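# Reorient a loose object within the upturned right hand

## Task

With only the right hand (the wrist camera, the camera's post and the arm's final link count as hand), rotate the object lying loose on the upward palm until its orientation in the hand matches the two goal pictures. It fails if the object contacts anything else or leaves the hand. To finish, the object must rest motionless for a moment on the palm or fingers, clear of the wrist, camera and post, with the palm pointing straight up and no hand motor showing moving or overload or building toward a shutdown (motors dead from the start are excused); then declare it done. The hand is then opened for you, and the orientation must still be correct with the object simply lying on the open hand; anything kept in place only by the robot does not count.

## Robot and tools

Robot: a six-joint Doosan M1013 arm carrying one four-digit right hand (index, middle, ring, thumb) with sixteen motors. A wrist camera on a small post and a fixed mast at the wrist (hand x +0.05 to +0.10, z -0.16 to -0.11, up to y +0.06 m) can collide with things. Only the rubber caps on the digit tips grip well.

Frames. Scene frame: origin on the table top under the arm base, +z up, +y to the left when facing +x; results report the hand point in this frame (metres, quaternion wxyz, m/s, rad/s). The hand point sits where thumb tip meets index and middle tips in a pinch. Its own axes: +z along straightened fingers toward the tips, +x across the palm away from the thumb, +y outward from the palm face (face at y = -0.062 m). Palm facing straight up means hand +y points along scene +z.

Row layout (shared by execute_actions and move): 24 numbers, each in [-1, 1], optionally 6 more (30 total).
1-6: dx, dy, dz, rx, ry, rz, an offset (not a pose) in the hand point's own axes, measured from the pose at the start of the action (for a call's first action, the last pose a result reported); every row counts from that same start, not from the row before. 1.0 = 0.6 m or 180 degrees; rx, ry, rz form one rotation vector. Each control step clips the command to 70 mm and 16 degrees from the measured pose, so large offsets need several actions.
7-22: absolute goal angles for the sixteen hinges, each scaled linearly between its stops, in this order: index_mcp, index_abd, index_pip, index_dip, middle_mcp, middle_abd, middle_pip, middle_dip, ring_mcp, ring_abd, ring_pip, ring_dip, thumb_cmc, thumb_axl, thumb_mcp, thumb_ipl. For fingers, going toward -1: _mcp curls at the knuckle toward the palm (straight at +0.75), _abd swings the finger sideways away from the thumb (straight 0.00), _pip and _dip curl the middle and end joints (straight +0.58 and +0.70). thumb_cmc toward -1 brings the thumb from beside the palm to in front of it (flat beside palm at +0.71); thumb_axl rolls the thumb about its length (straight +0.68); thumb_mcp and thumb_ipl bend it (straight +0.23 and +0.17): toward +z with axl straight, or along the cmc swing direction with axl near -0.40.
23: current_limit, the current cap for all motors, -1 = 0 mA up to +1 = 550 mA (floor 11 mA); it also limits hinge speed, and far below 0 a finger may not lift. Starts at +0.4.
24: speed, hinge set-point rate = (speed+1)/2 of 5.9 rad/s (floor 0.001 of that). Starts at -0.6. Both persist until rewritten.
25-30 (optional): stiffness scale 0 to 1 for each arm joint, ordered as in the Joint positions line; persists.

Tools.
execute_actions(actions): a list of actions; each action is a list of up to 15 rows, one per 1/30 s step; a shorter list repeats its final row to fill 15 steps, so one action = 0.5 s. An empty list just returns state and images.
move(target, speed, blocking): target is one row as above, offsets from the pose in the latest result that shows one; the hand point follows a straight path, taking the shorter rotation. speed is in m/s, 0.002 to 0.5 (default 0.25), rotation capped at twice that in rad/s. Paths last 0.5 to 10 s and do not avoid obstacles; the arm can overshoot the speed. With blocking=false the result returns after 0.5 s; poll with wait(0) and do not send rows or moves until a result shows it ended (or call stop). Its result adds a move: line (done, off_target, moving, held, fault) plus limits (paced = pose clipped, held = some steps blocked) and distance to target.
wait(seconds): 0 to 10, holds the last command.
stop(): brakes a running move.
zoom_image(camera, region): camera is cam_high, cam_low or cam_wrist (each 504x504); region [x0, y0, x1, y1] in pixels from the top-left, at most 504 by 504.
show_instructions(): shows the reference images (goal pictures from the wrist camera).
read_manual(section): licence texts only; default "licences".
finished_scene(scene): integer 1 or 2; ends that scene irreversibly and reports success.

Result lines. State line with hand point pose and velocities; Hand target (where the controller is currently heading); step readings, with HELD where a row was held back; per motor in the order above: hand_goal, hand_measured, hand_current_ma (positive pushes toward -1), hand_state (moving, goal, blocked, overload); hand_current_limit and hand_speed. A finger squeezes only while its goal lies past the object's surface. A motor drawing 495 mA or more accumulates seconds (and recovers at the same rate below that); at 5 s it shuts off for 10 s.

Faults and cautions. Contact torque reaching a joint's load limit (waist and shoulder 312, elbow 147, the three wrist joints 41.4 N m) or 144 N of outside force stops the arm for 10 s and skips the rest of the call; a HAND FAULT line likewise cancels the remaining calls in that reply. MOTOR HOT warns before an OVER-TEMPERATURE FAULT braking stop. While the arm is stopped, new hand numbers are discarded. The arm is stiff: avoid pushing into anything. Keep the object over the palm, roll it gently with the fingers at modest current, never let it touch the table, fall, or be flung, and keep the palm up. The simulation runs while you think, and occasional pushes may disturb the object. Before finishing, let the fingers settle so no motor is moving or straining, and make sure the object would stay oriented correctly once the hand opens.

Each tool is called after "Request:" as name(argument=value, ...), one argument or row to a line, values as JSON.

Reference images:

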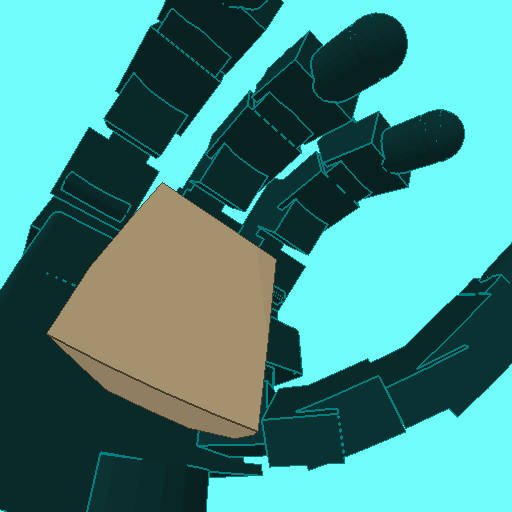

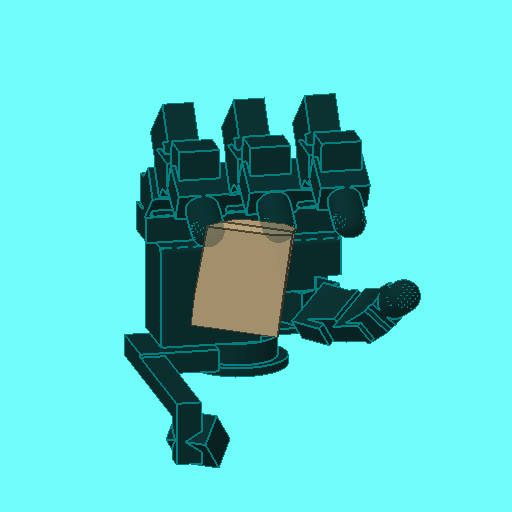

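## Session

Request:
execute_actions(
  actions=[],
)

Scene clock: 0.00 s.
end_effector_position=(+0.6972, +0.0096, +0.5621) hand_goal=(+0.046, +0.000, -0.008, +0.280, +0.046, +0.000, -0.008, +0.280, +0.046, +0.000, -0.008, +0.280, -0.104, +0.266, +0.032, -0.018) hand_measured=(+0.062, +0.000, -0.006, +0.282, +0.060, +0.000, -0.006, +0.282, +0.060, +0.000, -0.006, +0.282, -0.090, +0.270, +0.034, -0.016) hand_current_ma=(+85, +0, +13, +12, +79, +0, +13, +12, +79, +0, +13, +12, +76, +26, +13, +12) hand_state=(goal, goal, goal, goal, goal, goal, goal, goal, goal, goal, goal, goal, goal, goal, goal, goal) hand_current_limit=0.40 hand_speed=-0.60 end_effector_quat_wxyz=(+0.708, +0.693, +0.087, +0.107) end_effector_velocity=(+0.000, +0.000, -0.000) end_effector_angular_velocity=(-0.000, +0.002, +0.000)
Joint positions: [ 0.295  0.388  1.768 -1.566  1.628 -0.959]
Joint velocities: [ 0.     0.     0.     0.    -0.001 -0.001]
Hand target: +0.697, +0.010, +0.562; +0.708, +0.693, +0.087, +0.107
Joint stiffness scale: [1. 1. 1. 1. 1. 1.]

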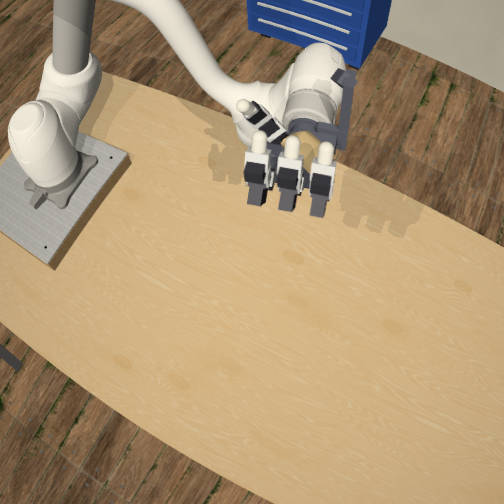

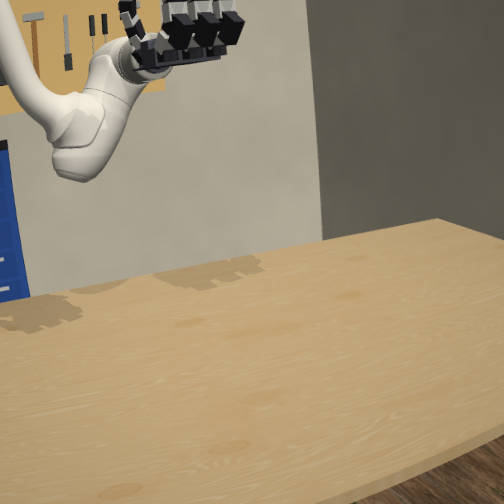

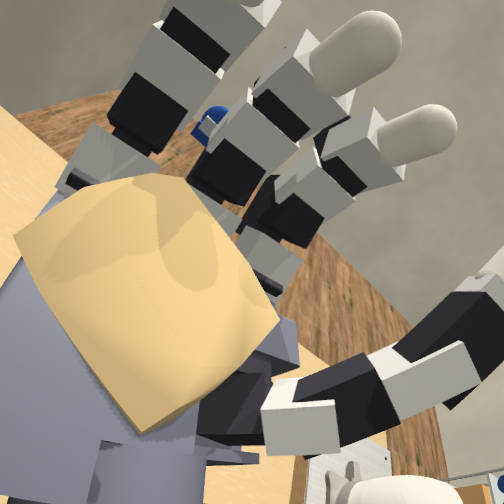

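Request:
move(
  target=[0,-0.25,0,0,0,0,0.6,0,0.5,0.6,0.6,0,0.5,0.6,0.6,0,0.5,0.6,0.5,0.266,0.1,0.1,0.4,-0.6],
  speed=0.1,
)

Request:
zoom_image(
  camera="cam_high",
  region=[200,80,380,260],
)

Request:
zoom_image(
  camera="cam_low",
  region=[100,40,300,240],
)

Scene clock: 14.07 s.
end_effector_position=(+0.7024, +0.0093, +0.4171) hand_goal=(+0.600, +0.000, +0.500, +0.600, +0.600, +0.000, +0.500, +0.600, +0.600, +0.000, +0.500, +0.600, +0.500, +0.266, +0.100, +0.100) hand_measured=(+0.612, +0.000, +0.500, +0.598, +0.610, +0.000, +0.500, +0.598, +0.610, +0.000, +0.500, +0.598, +0.510, +0.270, +0.102, +0.098) hand_current_ma=(+60, +0, +4, -11, +57, +0, +4, -11, +57, +0, +5, -11, +55, +24, +8, -8) hand_state=(goal, goal, goal, goal, goal, goal, goal, goal, goal, goal, goal, goal, goal, goal, goal, goal) hand_current_limit=0.40 hand_speed=-0.60 end_effector_quat_wxyz=(+0.710, +0.690, +0.086, +0.109) end_effector_velocity=(+0.000, +0.000, -0.000) end_effector_angular_velocity=(+0.000, -0.001, +0.001)
Joint positions: [ 0.291  0.552  1.841 -1.561  1.627 -0.719]
Joint velocities: [ 0.     0.001 -0.    -0.    -0.     0.002]
Hand target: +0.702, +0.007, +0.412; +0.708, +0.693, +0.087, +0.107
Off the commanded pose: 0.005 m, 0 deg.
Joint stiffness scale: [1. 1. 1. 1. 1. 1.]
move: off_target
camera_calibration (this result's frames):
cam_wrist: T_world_to_cam=[[-0.758276, -0.179351, 0.626778, 0.304064], [-0.595744, 0.581098, -0.55445, 0.597519], [-0.264778, -0.793825, -0.54748, 0.543849], [0, 0, 0, 1]] pos_world=[0.730532, 0.139039, 0.43846]

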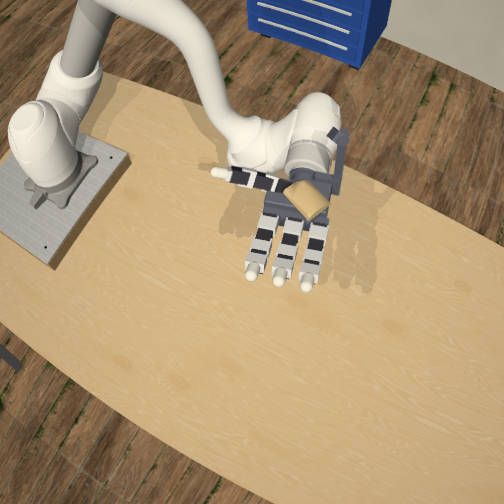

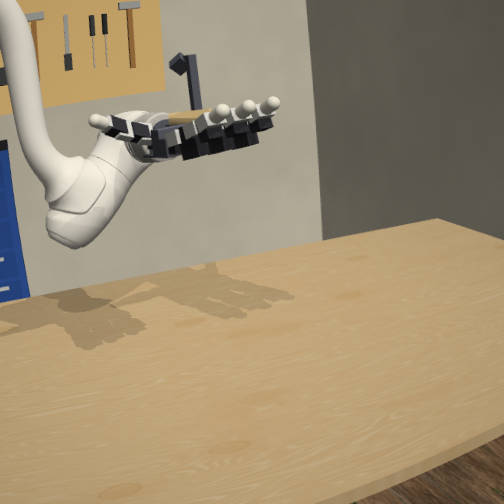

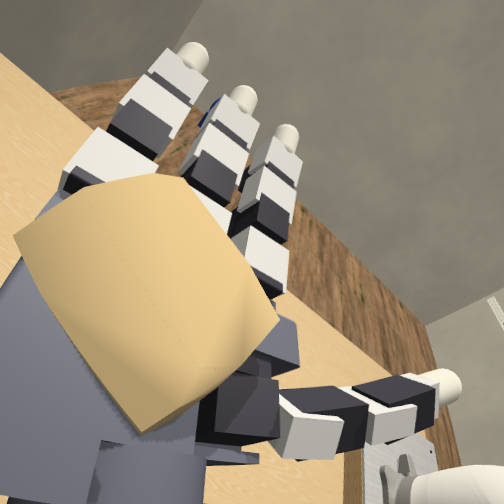

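Region (200, 80, 380, 260) of cam_high's 504x504 image, scaled by 2.800, with more detail than that image has.

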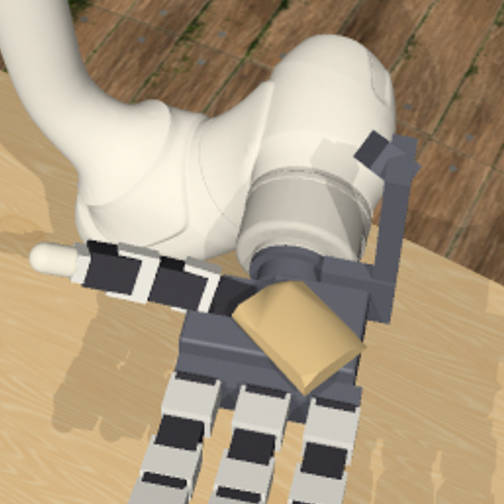

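Region (100, 40, 300, 240) of cam_low's 504x504 image, scaled by 2.520, with more detail than that image has.

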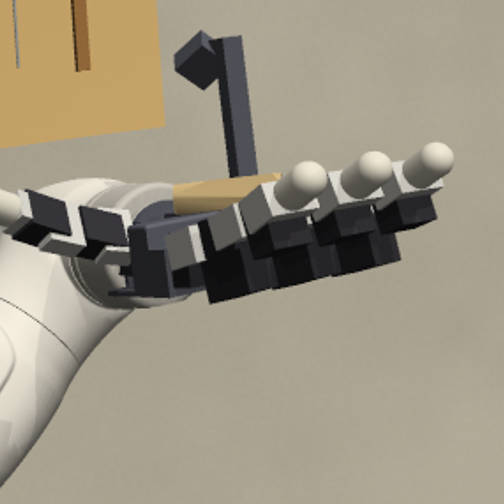

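Request:
move(
  target=[0,0,0,0,0,0,0.75,0,-0.6,0.6,0.75,0,-0.6,0.6,0.75,0,-0.6,0.6,0.5,0.266,0.1,0.1,0.4,-0.3],
)

Request:
move(
  target=[0,0,0,0.15,0,0,0.75,0,-0.6,0.6,0.75,0,-0.6,0.6,0.75,0,-0.6,0.6,0.5,0.266,0.1,0.1,0.4,-0.3],
  speed=0.15,
)

Request:
zoom_image(
  camera="cam_high",
  region=[200,100,380,280],
)

Scene clock: 25.90 s.
end_effector_position=(+0.7024, +0.0093, +0.4170) hand_goal=(+0.750, +0.000, -0.600, +0.600, +0.750, +0.000, -0.600, +0.600, +0.750, +0.000, -0.600, +0.600, +0.500, +0.266, +0.100, +0.100) hand_measured=(+0.760, +0.000, -0.596, +0.598, +0.760, +0.000, -0.596, +0.598, +0.760, +0.000, -0.596, +0.598, +0.510, +0.270, +0.102, +0.098) hand_current_ma=(+58, +0, +21, -10, +54, +0, +21, -10, +54, +0, +22, -10, +55, +24, +8, -8) hand_state=(goal, goal, goal, goal, goal, goal, goal, goal, goal, goal, goal, goal, goal, goal, goal, goal) hand_current_limit=0.40 hand_speed=-0.30 end_effector_quat_wxyz=(+0.710, +0.690, +0.086, +0.109) end_effector_velocity=(+0.000, -0.000, -0.000) end_effector_angular_velocity=(+0.000, +0.000, +0.000)
Joint positions: [ 0.291  0.552  1.841 -1.561  1.627 -0.719]
Joint velocities: [-0.  0. -0. -0. -0. -0.]
Hand target: +0.702, +0.009, +0.417; +0.710, +0.690, +0.086, +0.109
Off the commanded pose: 0.000 m, 0 deg.
Joint stiffness scale: [1. 1. 1. 1. 1. 1.]
move: done
camera_calibration (this result's frames):
cam_wrist: T_world_to_cam=[[-0.75847, -0.179415, 0.626525, 0.304325], [-0.595577, 0.581138, -0.554587, 0.597421], [-0.264596, -0.793782, -0.547631, 0.543746], [0, 0, 0, 1]] pos_world=[0.730505, 0.139033, 0.438427]

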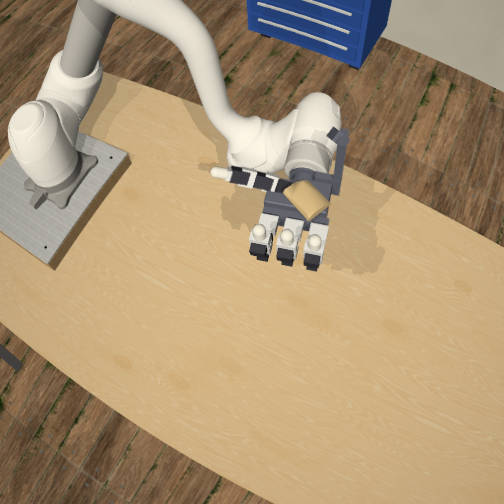

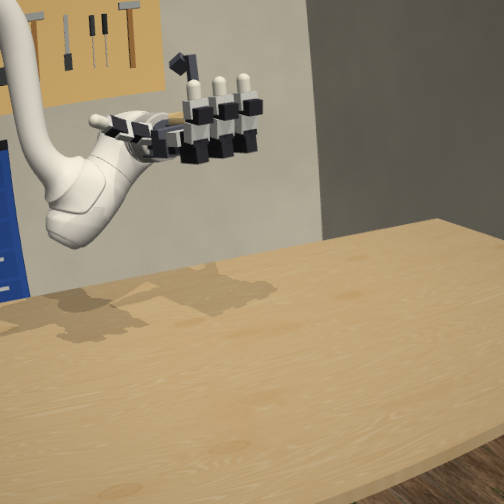

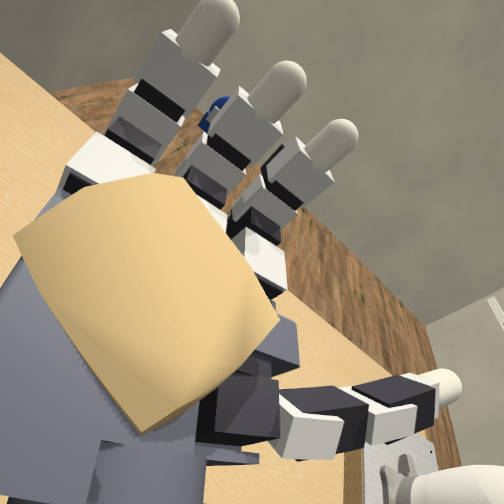

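Scene clock: 27.83 s.
end_effector_position=(+0.7005, +0.0089, +0.4158) hand_goal=(+0.750, +0.000, -0.600, +0.600, +0.750, +0.000, -0.600, +0.600, +0.750, +0.000, -0.600, +0.600, +0.500, +0.266, +0.100, +0.100) hand_measured=(+0.760, +0.000, -0.596, +0.598, +0.760, +0.000, -0.596, +0.598, +0.760, +0.000, -0.596, +0.598, +0.510, +0.270, +0.102, +0.098) hand_current_ma=(+58, +0, +21, -10, +58, -1, +21, -10, +56, +0, +21, -10, +55, +24, +8, -8) hand_state=(goal, goal, goal, goal, goal, goal, goal, goal, goal, goal, goal, goal, goal, goal, goal, goal) hand_current_limit=0.40 hand_speed=-0.30 end_effector_quat_wxyz=(+0.533, +0.835, +0.109, +0.084) end_effector_velocity=(-0.000, +0.000, -0.001) end_effector_angular_velocity=(+0.009, +0.005, -0.000)
Joint positions: [ 0.313  0.417  1.784 -1.187  1.368 -0.94 ]
Joint velocities: [-0.    -0.001 -0.001  0.009 -0.003 -0.007]
Hand target: +0.702, +0.009, +0.417; +0.529, +0.837, +0.109, +0.086
Off the commanded pose: 0.002 m, 1 deg.
Joint stiffness scale: [1. 1. 1. 1. 1. 1.]
move: done
camera_calibration (this result's frames):
cam_wrist: T_world_to_cam=[[-0.675371, -0.458435, 0.577678, 0.268117], [-0.650179, 0.739816, -0.173028, 0.473997], [-0.348054, -0.492452, -0.797715, 0.70208], [0, 0, 0, 1]] pos_world=[0.733623, 0.117984, 0.487189]

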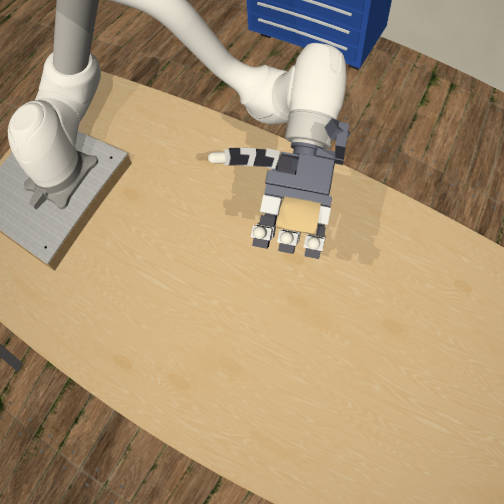

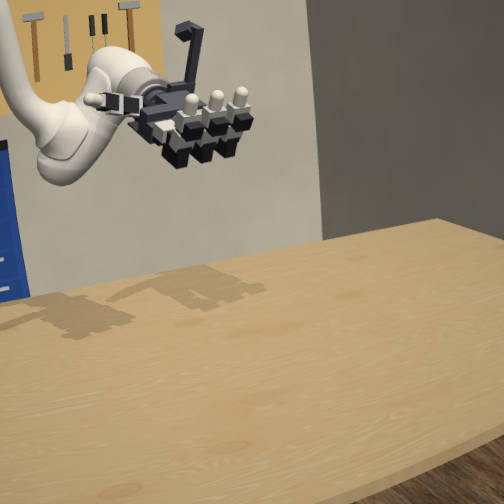

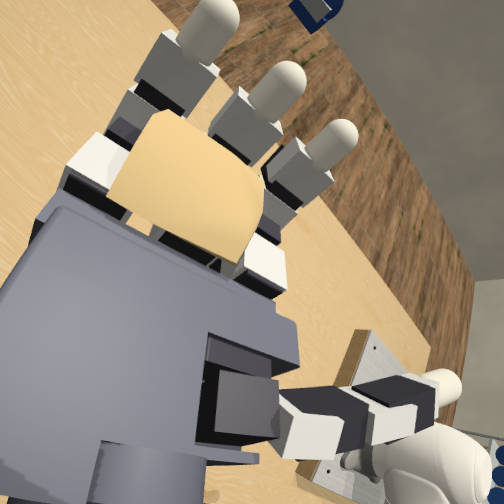

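Region (200, 100, 380, 280) of cam_high's 504x504 image, scaled by 2.800, with more detail than that image has.

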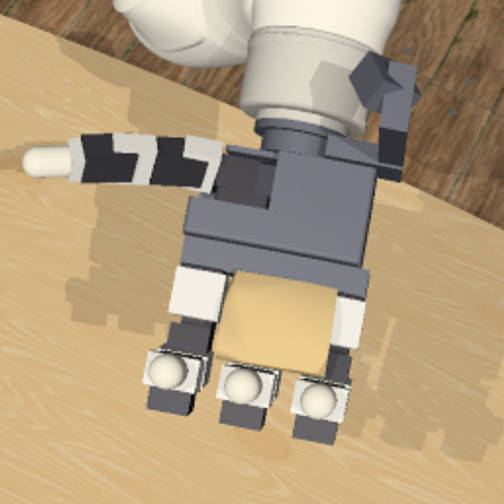

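Request:
move(
  target=[0,0,0,0.1,0,0,0.0,0,-0.3,0.6,0.0,0,-0.3,0.6,0.0,0,-0.3,0.6,0.5,0.266,0.1,0.1,0.4,-0.6],
  speed=0.15,
)

Request:
move(
  target=[0,0,0,0,0,0,-0.7,0,0.5,0.6,-0.7,0,0.5,0.6,-0.7,0,0.5,0.6,0.5,0.266,0.1,0.1,0.4,-0.6],
)

Scene clock: 39.13 s.
end_effector_position=(+0.6983, +0.0091, +0.4142) hand_goal=(+0.000, +0.000, -0.300, +0.600, +0.000, +0.000, -0.300, +0.600, +0.000, +0.000, -0.300, +0.600, +0.500, +0.266, +0.100, +0.100) hand_measured=(+0.024, +0.000, -0.300, +0.598, +0.024, +0.000, -0.300, +0.598, +0.022, +0.000, -0.300, +0.598, +0.510, +0.270, +0.102, +0.098) hand_current_ma=(+126, +0, -3, -10, +129, -1, -3, -10, +120, +0, -3, -10, +55, +24, +7, -8) hand_state=(blocked, goal, goal, goal, blocked, goal, goal, goal, blocked, goal, goal, goal, goal, goal, goal, goal) hand_current_limit=0.40 hand_speed=-0.60 end_effector_quat_wxyz=(+0.400, +0.906, +0.120, +0.062) end_effector_velocity=(-0.000, -0.001, -0.002) end_effector_angular_velocity=(+0.008, +0.008, -0.000)
Joint positions: [ 0.285  0.343  1.732 -0.893  1.261 -1.142]
Joint velocities: [-0.002 -0.    -0.001  0.011 -0.001 -0.009]
Hand target: +0.700, +0.009, +0.416; +0.396, +0.908, +0.120, +0.066
Off the commanded pose: 0.003 m, 1 deg.
Joint stiffness scale: [1. 1. 1. 1. 1. 1.]
move: done
camera_calibration (this result's frames):
cam_wrist: T_world_to_cam=[[-0.62564, -0.617007, 0.477364, 0.275959], [-0.656013, 0.747258, 0.106072, 0.36057], [-0.422162, -0.246794, -0.87228, 0.780491], [0, 0, 0, 1]] pos_world=[0.738683, 0.0934501, 0.510827]

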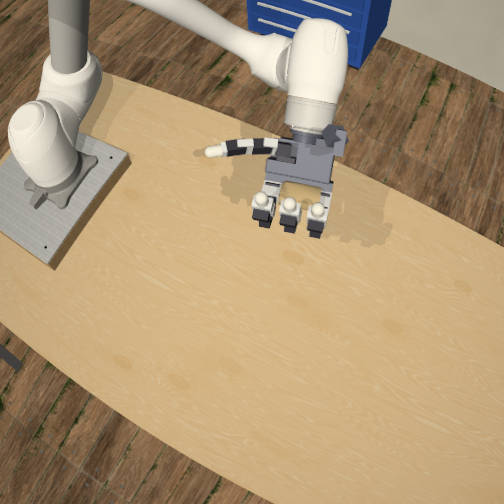

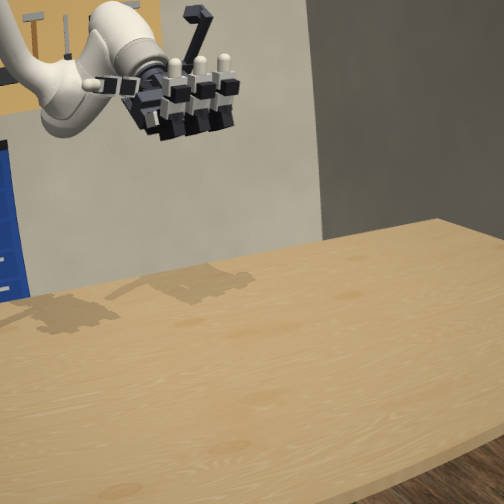

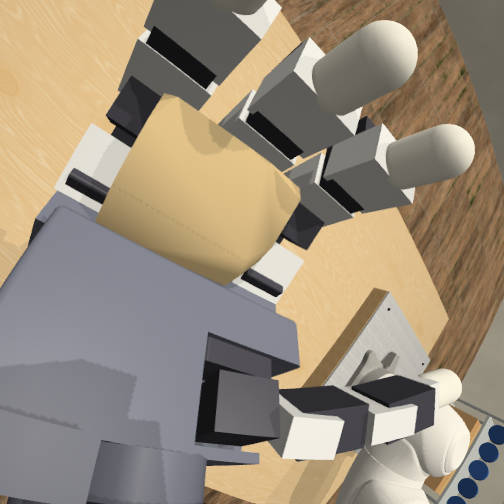

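Scene clock: 40.23 s.
end_effector_position=(+0.6983, +0.0091, +0.4141) hand_goal=(-0.700, +0.000, +0.500, +0.600, -0.700, +0.000, +0.500, +0.600, -0.700, +0.000, +0.500, +0.600, +0.500, +0.266, +0.100, +0.100) hand_measured=(-0.684, +0.000, +0.498, +0.598, -0.676, +0.000, +0.498, +0.598, -0.678, +0.000, +0.498, +0.598, +0.510, +0.270, +0.100, +0.098) hand_current_ma=(+89, +0, -7, -10, +130, -1, -6, -10, +120, +0, -7, -10, +55, +24, +7, -8) hand_state=(goal, goal, goal, goal, blocked, goal, goal, goal, blocked, goal, goal, goal, goal, goal, goal, goal) hand_current_limit=0.40 hand_speed=-0.60 end_effector_quat_wxyz=(+0.400, +0.907, +0.120, +0.062) end_effector_velocity=(+0.000, +0.000, +0.000) end_effector_angular_velocity=(+0.000, -0.000, +0.001)
Joint positions: [ 0.285  0.343  1.732 -0.892  1.261 -1.142]
Joint velocities: [ 0.    -0.    -0.    -0.    -0.001 -0.001]
Hand target: +0.698, +0.009, +0.414; +0.400, +0.906, +0.120, +0.062
Off the commanded pose: 0.000 m, 0 deg.
Joint stiffness scale: [1. 1. 1. 1. 1. 1.]
move: done
camera_calibration (this result's frames):
cam_wrist: T_world_to_cam=[[-0.625592, -0.617074, 0.477341, 0.275943], [-0.655999, 0.747246, 0.106251, 0.360488], [-0.422256, -0.246666, -0.872271, 0.780525], [0, 0, 0, 1]] pos_world=[0.738689, 0.0934327, 0.510808]

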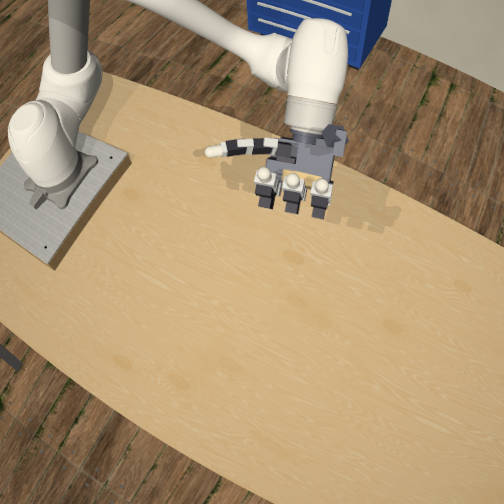

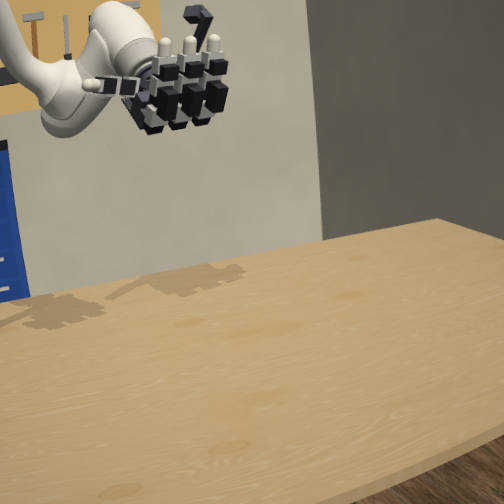

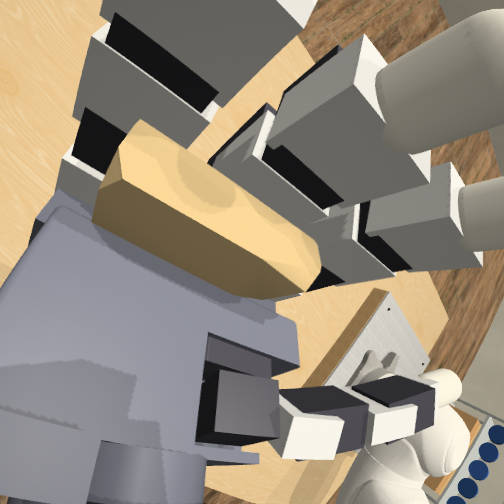

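Bend further and tilt back to level.

Request:
move(
  target=[0,0,0,-0.235,0,0,-0.95,0,0.6,0.7,-0.95,0,0.6,0.7,-0.95,0,0.6,0.7,0.5,0.266,0.1,0.1,0.4,-0.6],
  speed=0.12,
)

Request:
move(
  target=[0,0,0,0,0,0,0.3,0,0.5,0.6,0.3,0,0.5,0.6,0.3,0,0.5,0.6,0.5,0.266,0.1,0.1,0.4,-0.6],
)

Request:
zoom_image(
  camera="cam_high",
  region=[200,100,380,280],
)

Scene clock: 49.60 s.
end_effector_position=(+0.7000, +0.0102, +0.4151) hand_goal=(-0.950, +0.000, +0.600, +0.700, -0.950, +0.000, +0.600, +0.700, -0.950, +0.000, +0.600, +0.700, +0.500, +0.266, +0.100, +0.100) hand_measured=(-0.954, +0.000, +0.598, +0.698, -0.952, +0.000, +0.598, +0.698, -0.952, +0.000, +0.598, +0.698, +0.510, +0.270, +0.100, +0.098) hand_current_ma=(-18, +0, -8, -13, -8, -1, -7, -13, -13, +0, -8, -13, +55, +24, +7, -8) hand_state=(goal, goal, goal, goal, goal, goal, goal, goal, goal, goal, goal, goal, goal, goal, goal, goal) hand_current_limit=0.40 hand_speed=-0.60 end_effector_quat_wxyz=(+0.697, +0.704, +0.090, +0.103) end_effector_velocity=(+0.000, -0.000, +0.001) end_effector_angular_velocity=(-0.011, -0.003, +0.000)
Joint positions: [ 0.298  0.54   1.843 -1.528  1.604 -0.738]
Joint velocities: [-0.001  0.002  0.001 -0.009  0.007  0.003]
Hand target: +0.698, +0.009, +0.414; +0.700, +0.701, +0.090, +0.101
Off the commanded pose: 0.002 m, 1 deg.
Joint stiffness scale: [1. 1. 1. 1. 1. 1.]
move: done
camera_calibration (this result's frames):
cam_wrist: T_world_to_cam=[[-0.74592, -0.201339, 0.634874, 0.291842], [-0.605686, 0.601539, -0.52086, 0.587239], [-0.277032, -0.773055, -0.570648, 0.560878], [0, 0, 0, 1]] pos_world=[0.728755, 0.139102, 0.44065]

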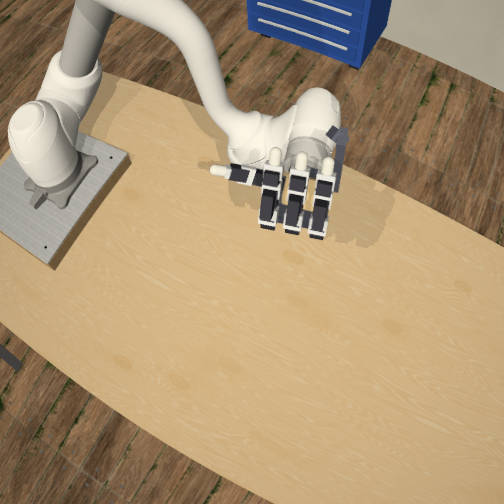

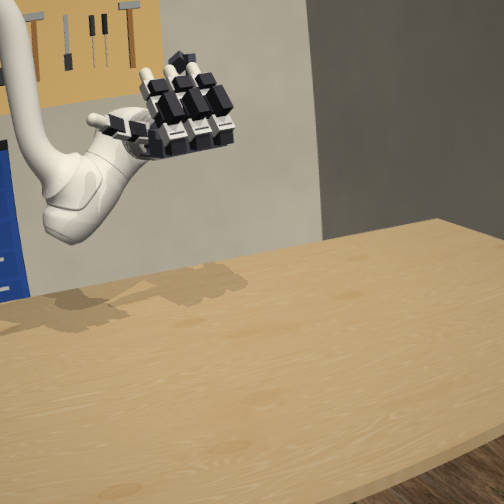

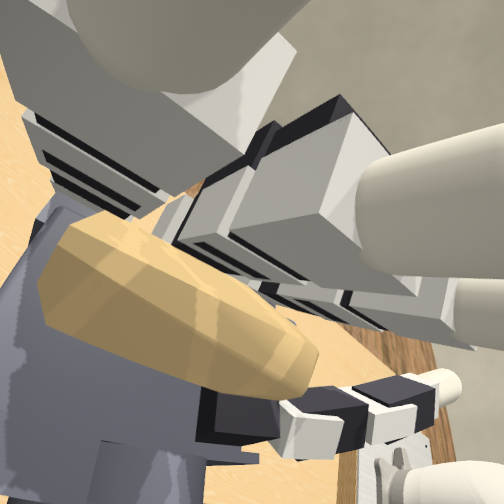

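Scene clock: 51.23 s.
end_effector_position=(+0.7000, +0.0102, +0.4151) hand_goal=(+0.300, +0.000, +0.500, +0.600, +0.300, +0.000, +0.500, +0.600, +0.300, +0.000, +0.500, +0.600, +0.500, +0.266, +0.100, +0.100) hand_measured=(+0.310, +0.000, +0.502, +0.602, +0.308, +0.000, +0.502, +0.602, +0.308, +0.000, +0.502, +0.602, +0.510, +0.270, +0.100, +0.098) hand_current_ma=(+50, +0, +7, +12, +46, -1, +7, +12, +46, +0, +7, +12, +55, +24, +7, -8) hand_state=(goal, goal, goal, goal, goal, goal, goal, goal, goal, goal, goal, goal, goal, goal, goal, goal) hand_current_limit=0.40 hand_speed=-0.60 end_effector_quat_wxyz=(+0.697, +0.704, +0.090, +0.103) end_effector_velocity=(+0.000, -0.000, +0.000) end_effector_angular_velocity=(+0.000, -0.000, +0.000)
Joint positions: [ 0.298  0.54   1.843 -1.528  1.604 -0.738]
Joint velocities: [-0.     0.    -0.001 -0.    -0.    -0.   ]
Hand target: +0.700, +0.010, +0.415; +0.697, +0.704, +0.090, +0.103
Off the commanded pose: 0.000 m, 0 deg.
Joint stiffness scale: [1. 1. 1. 1. 1. 1.]
move: done
camera_calibration (this result's frames):
cam_wrist: T_world_to_cam=[[-0.745977, -0.201229, 0.634842, 0.29188], [-0.605638, 0.601453, -0.521015, 0.58728], [-0.276984, -0.77315, -0.570542, 0.560814], [0, 0, 0, 1]] pos_world=[0.728752, 0.139108, 0.440652]

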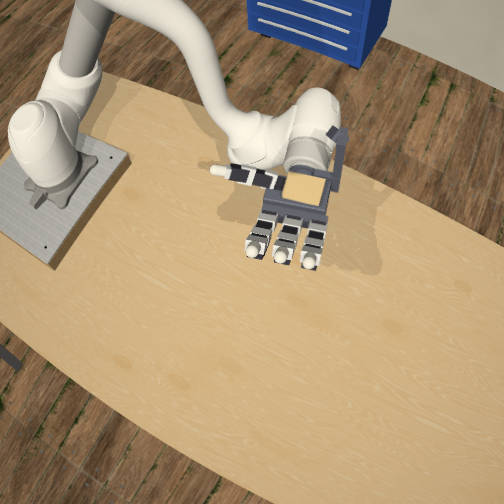

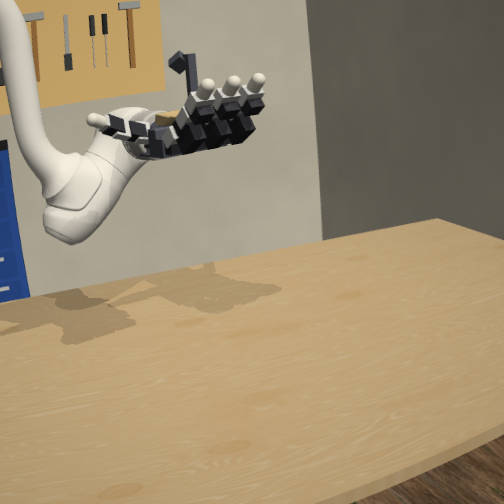

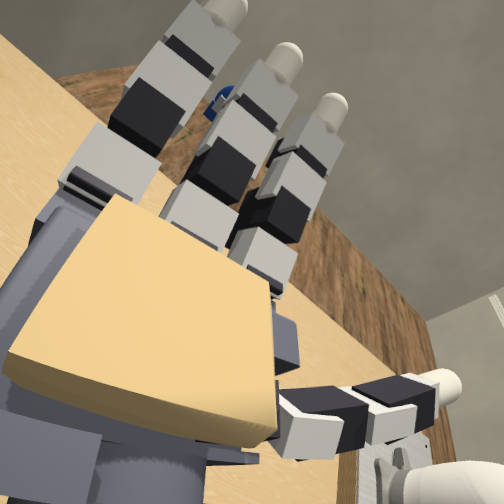

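Region (200, 100, 380, 280) of cam_high's 504x504 image, scaled by 2.800, with more detail than that image has.

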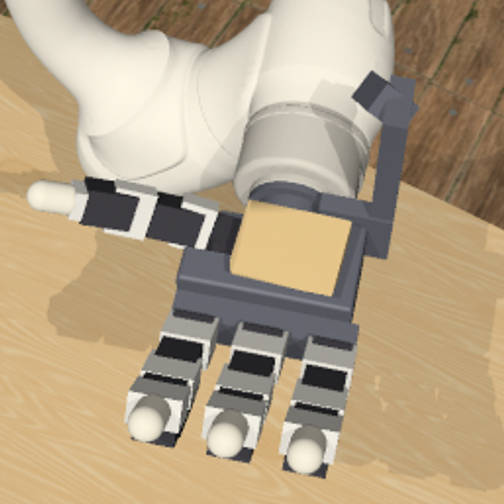

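Request:
move(
  target=[0,0,0,0,0,0,0.75,0,0.3,-0.4,0.75,0,0.3,-0.4,-0.45,0,0.5,0.6,0.5,0.266,0.1,0.1,0.4,-0.3],
)

Request:
move(
  target=[0,0,0,0.12,0,0,0.75,0,0.3,-0.4,0.75,0,0.3,-0.4,-0.45,0,0.5,0.6,0.5,0.266,0.1,0.1,0.4,-0.3],
  speed=0.1,
)

Request:
zoom_image(
  camera="cam_high",
  region=[200,100,380,280],
)

Scene clock: 76.93 s.
end_effector_position=(+0.7000, +0.0102, +0.4151) hand_goal=(+0.750, +0.000, +0.300, -0.400, +0.750, +0.000, +0.300, -0.400, -0.450, +0.000, +0.500, +0.600, +0.500, +0.266, +0.100, +0.100) hand_measured=(+0.760, +0.000, +0.308, -0.398, +0.760, +0.000, +0.308, -0.398, -0.446, +0.000, +0.502, +0.602, +0.510, +0.270, +0.100, +0.098) hand_current_ma=(+57, +0, +42, +14, +53, -1, +41, +14, +27, +0, +7, +12, +55, +24, +7, -8) hand_state=(goal, goal, goal, goal, goal, goal, goal, goal, goal, goal, goal, goal, goal, goal, goal, goal) hand_current_limit=0.40 hand_speed=-0.30 end_effector_quat_wxyz=(+0.697, +0.704, +0.090, +0.103) end_effector_velocity=(-0.000, -0.000, -0.000) end_effector_angular_velocity=(-0.000, +0.002, +0.000)
Joint positions: [ 0.298  0.54   1.843 -1.528  1.604 -0.738]
Joint velocities: [ 0.     0.     0.001  0.    -0.    -0.001]
Hand target: +0.700, +0.010, +0.415; +0.697, +0.704, +0.090, +0.103
Off the commanded pose: 0.000 m, 0 deg.
Joint stiffness scale: [1. 1. 1. 1. 1. 1.]
move: done
camera_calibration (this result's frames):
cam_wrist: T_world_to_cam=[[-0.745978, -0.201229, 0.634842, 0.291881], [-0.605638, 0.601453, -0.521016, 0.58728], [-0.276984, -0.77315, -0.570542, 0.560814], [0, 0, 0, 1]] pos_world=[0.728752, 0.139108, 0.440652]

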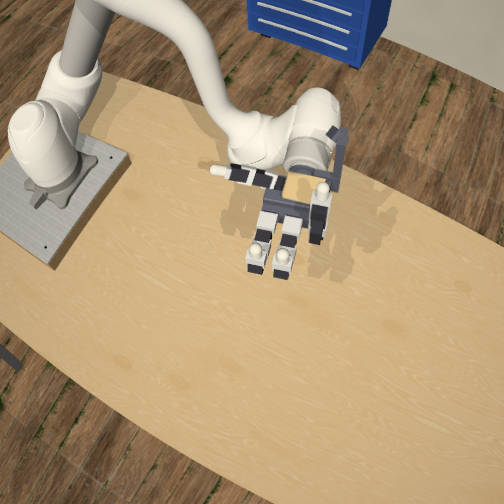

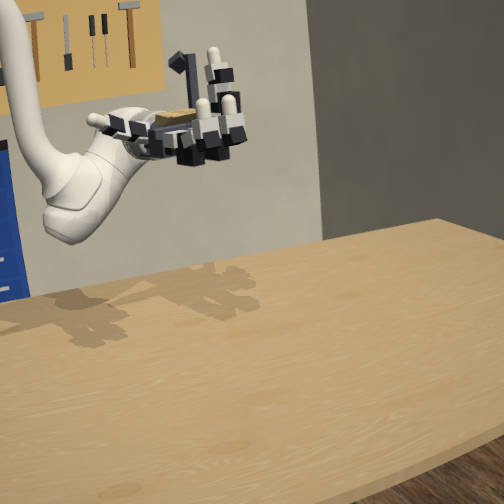

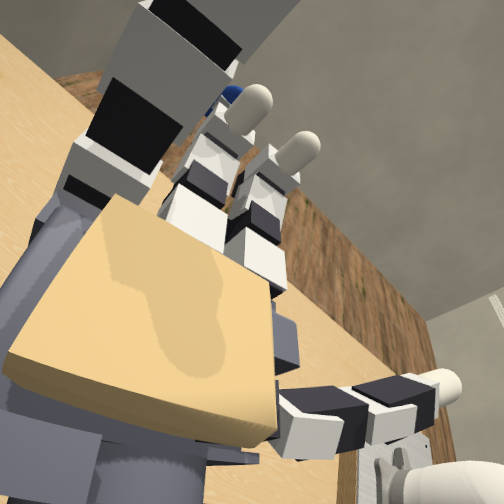

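Scene clock: 79.13 s.
end_effector_position=(+0.6981, +0.0088, +0.4140) hand_goal=(+0.750, +0.000, +0.300, -0.400, +0.750, +0.000, +0.300, -0.400, -0.450, +0.000, +0.500, +0.600, +0.500, +0.266, +0.100, +0.100) hand_measured=(+0.762, +0.000, +0.308, -0.398, +0.762, +0.000, +0.308, -0.398, -0.446, +0.000, +0.502, +0.602, +0.510, +0.270, +0.100, +0.098) hand_current_ma=(+66, +0, +40, +14, +63, -2, +39, +15, +27, +0, +7, +12, +55, +24, +7, -8) hand_state=(moving, goal, goal, goal, goal, goal, goal, goal, goal, goal, goal, goal, goal, goal, goal, goal) hand_current_limit=0.40 hand_speed=-0.30 end_effector_quat_wxyz=(+0.556, +0.820, +0.107, +0.082) end_effector_velocity=(+0.000, +0.000, -0.001) end_effector_angular_velocity=(+0.009, +0.005, +0.000)
Joint positions: [ 0.316  0.433  1.797 -1.23   1.398 -0.912]
Joint velocities: [-0.    -0.002 -0.001  0.009 -0.005 -0.007]
Hand target: +0.700, +0.010, +0.415; +0.552, +0.822, +0.108, +0.084
Off the commanded pose: 0.003 m, 1 deg.
Joint stiffness scale: [1. 1. 1. 1. 1. 1.]
move: done
camera_calibration (this result's frames):
cam_wrist: T_world_to_cam=[[-0.680842, -0.422996, 0.597937, 0.26264], [-0.645429, 0.732408, -0.216794, 0.487116], [-0.346231, -0.533528, -0.771668, 0.688005], [0, 0, 0, 1]] pos_world=[0.731424, 0.121398, 0.479473]

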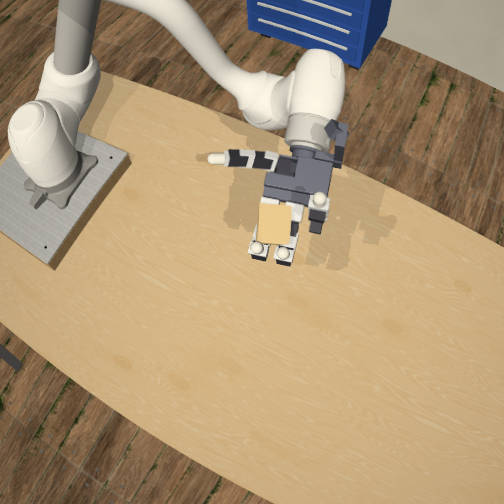

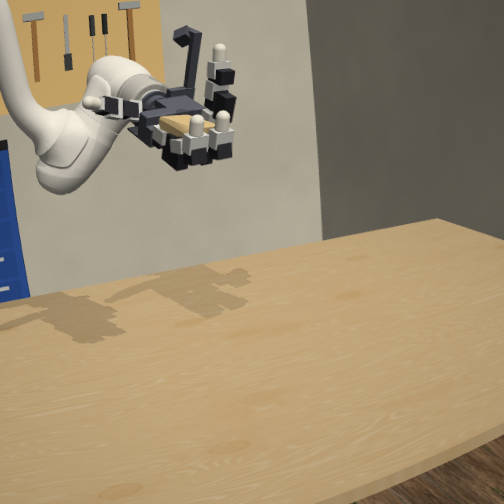

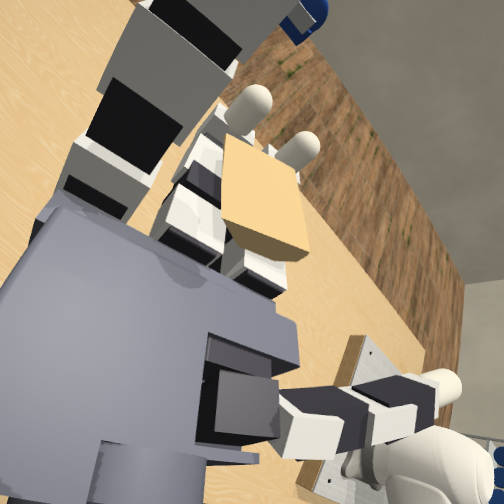

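Region (200, 100, 380, 280) of cam_high's 504x504 image, scaled by 2.800, with more detail than that image has.

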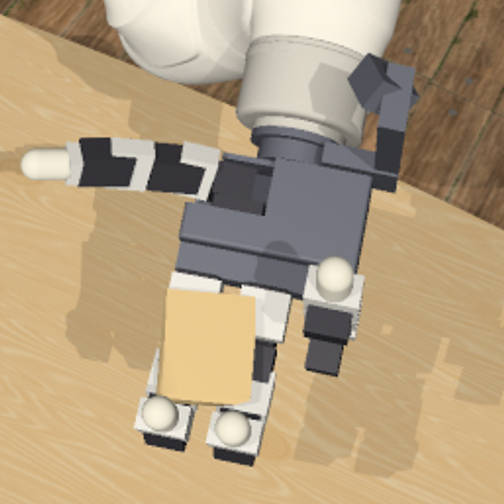

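Request:
move(
  target=[0,0,0,-0.122,0,0,0.75,0.35,0.5,0.2,0.75,0.35,0.5,0.2,0.5,0,0.5,0.6,0.5,0.266,0.1,0.1,0.4,-0.8],
  speed=0.1,
)

Request:
zoom_image(
  camera="cam_high",
  region=[200,130,380,310],
)

Scene clock: 86.57 s.
end_effector_position=(+0.6998, +0.0099, +0.4150) hand_goal=(+0.750, +0.350, +0.500, +0.200, +0.750, +0.350, +0.500, +0.200, +0.500, +0.000, +0.500, +0.600, +0.500, +0.266, +0.100, +0.100) hand_measured=(+0.762, +0.348, +0.500, +0.198, +0.762, +0.346, +0.502, +0.198, +0.508, +0.000, +0.502, +0.602, +0.510, +0.270, +0.100, +0.098) hand_current_ma=(+67, -14, +5, -11, +67, -17, +8, -11, +51, +0, +7, +12, +55, +24, +7, -8) hand_state=(goal, goal, goal, goal, goal, goal, goal, goal, goal, goal, goal, goal, goal, goal, goal, goal) hand_current_limit=0.40 hand_speed=-0.80 end_effector_quat_wxyz=(+0.699, +0.702, +0.090, +0.102) end_effector_velocity=(-0.000, -0.000, +0.001) end_effector_angular_velocity=(-0.004, -0.005, -0.001)
Joint positions: [ 0.297  0.542  1.843 -1.532  1.609 -0.737]
Joint velocities: [-0.001  0.    -0.    -0.004  0.004  0.004]
Hand target: +0.698, +0.009, +0.414; +0.702, +0.699, +0.090, +0.101
Off the commanded pose: 0.002 m, 1 deg.
Joint stiffness scale: [1. 1. 1. 1. 1. 1.]
move: done
camera_calibration (this result's frames):
cam_wrist: T_world_to_cam=[[-0.74623, -0.195885, 0.636215, 0.291318], [-0.604786, 0.598855, -0.524983, 0.588354], [-0.278165, -0.776531, -0.565352, 0.559143], [0, 0, 0, 1]] pos_world=[0.728752, 0.138918, 0.439647]

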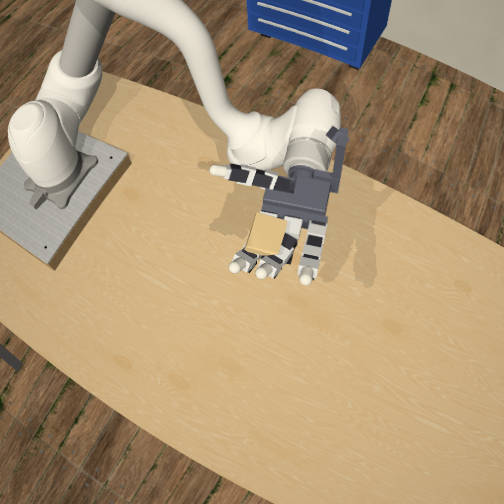

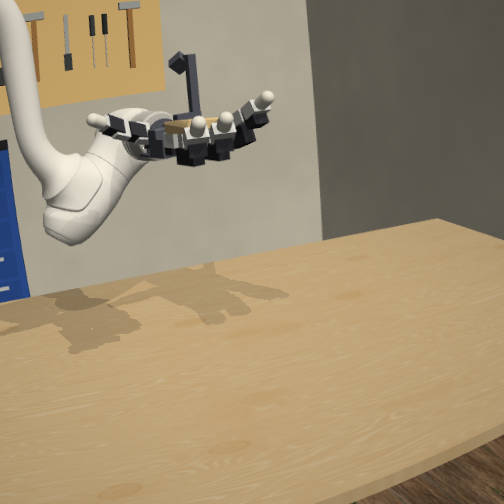

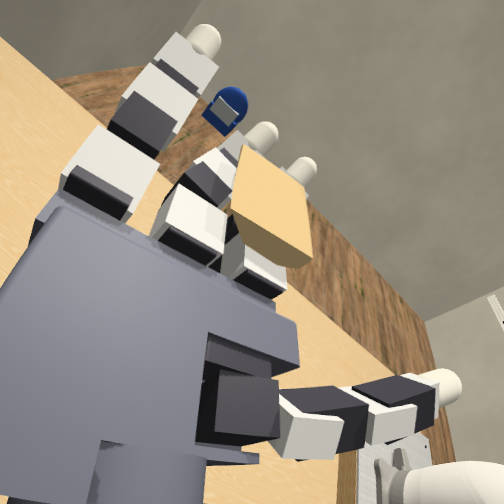

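Region (200, 130, 380, 310) of cam_high's 504x504 image, scaled by 2.800, with more detail than that image has.

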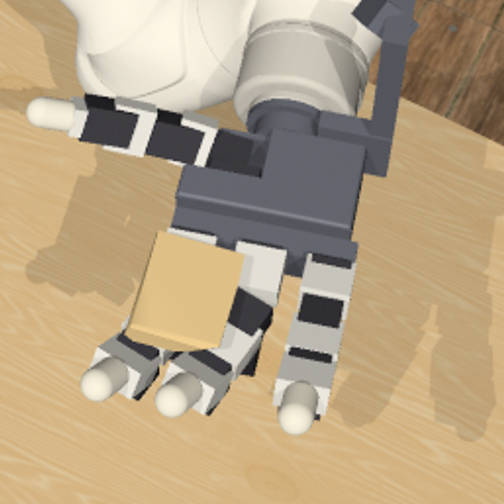

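Request:
move(
  target=[0,0,0,0,0,0,0.3,0.35,0.5,0.2,0.38,0.35,0.5,0.2,0.5,0,0.5,0.6,0.5,0.266,0.1,0.1,0.4,-0.8],
)

Request:
zoom_image(
  camera="cam_high",
  region=[200,130,380,310],
)

Scene clock: 92.90 s.
end_effector_position=(+0.6998, +0.0099, +0.4151) hand_goal=(+0.300, +0.350, +0.500, +0.200, +0.380, +0.350, +0.500, +0.200, +0.500, +0.000, +0.500, +0.600, +0.500, +0.266, +0.100, +0.100) hand_measured=(+0.328, +0.348, +0.500, +0.198, +0.404, +0.348, +0.502, +0.198, +0.508, +0.000, +0.502, +0.602, +0.510, +0.270, +0.100, +0.098) hand_current_ma=(+155, -9, +5, -11, +132, -10, +8, -11, +51, +0, +7, +12, +55, +24, +7, -8) hand_state=(blocked, goal, goal, goal, blocked, goal, goal, goal, goal, goal, goal, goal, goal, goal, goal, goal) hand_current_limit=0.40 hand_speed=-0.80 end_effector_quat_wxyz=(+0.699, +0.702, +0.090, +0.102) end_effector_velocity=(-0.000, +0.000, -0.000) end_effector_angular_velocity=(-0.001, +0.001, +0.000)
Joint positions: [ 0.297  0.542  1.843 -1.532  1.609 -0.737]
Joint velocities: [ 0.     0.     0.001 -0.     0.    -0.   ]
Hand target: +0.700, +0.010, +0.415; +0.699, +0.702, +0.090, +0.102
Off the commanded pose: 0.000 m, 0 deg.
Joint stiffness scale: [1. 1. 1. 1. 1. 1.]
move: done
camera_calibration (this result's frames):
cam_wrist: T_world_to_cam=[[-0.746412, -0.195631, 0.63608, 0.291436], [-0.60464, 0.598631, -0.525406, 0.58846], [-0.277991, -0.776769, -0.565112, 0.558988], [0, 0, 0, 1]] pos_world=[0.728732, 0.138948, 0.439695]

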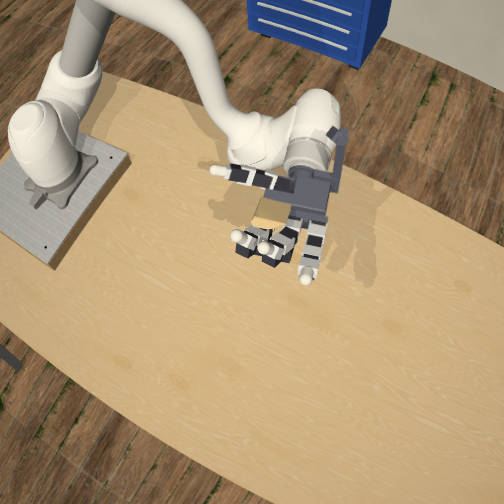

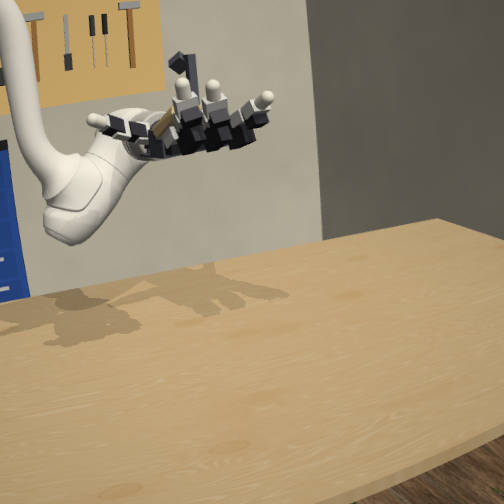

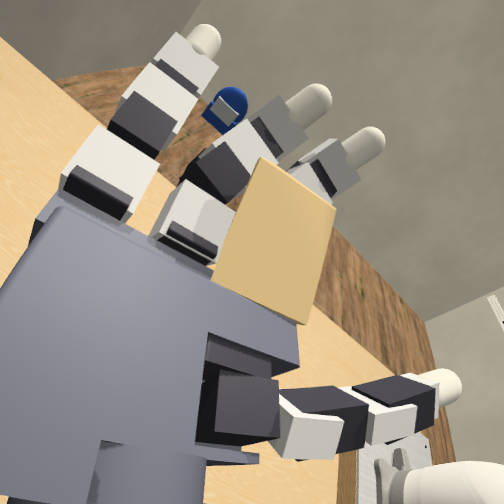

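Region (200, 130, 380, 310) of cam_high's 504x504 image, scaled by 2.800, with more detail than that image has.

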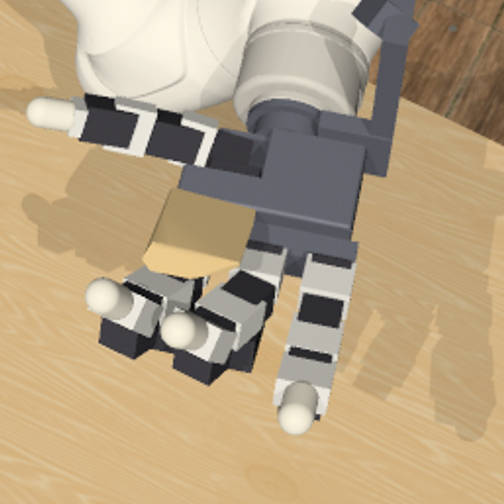

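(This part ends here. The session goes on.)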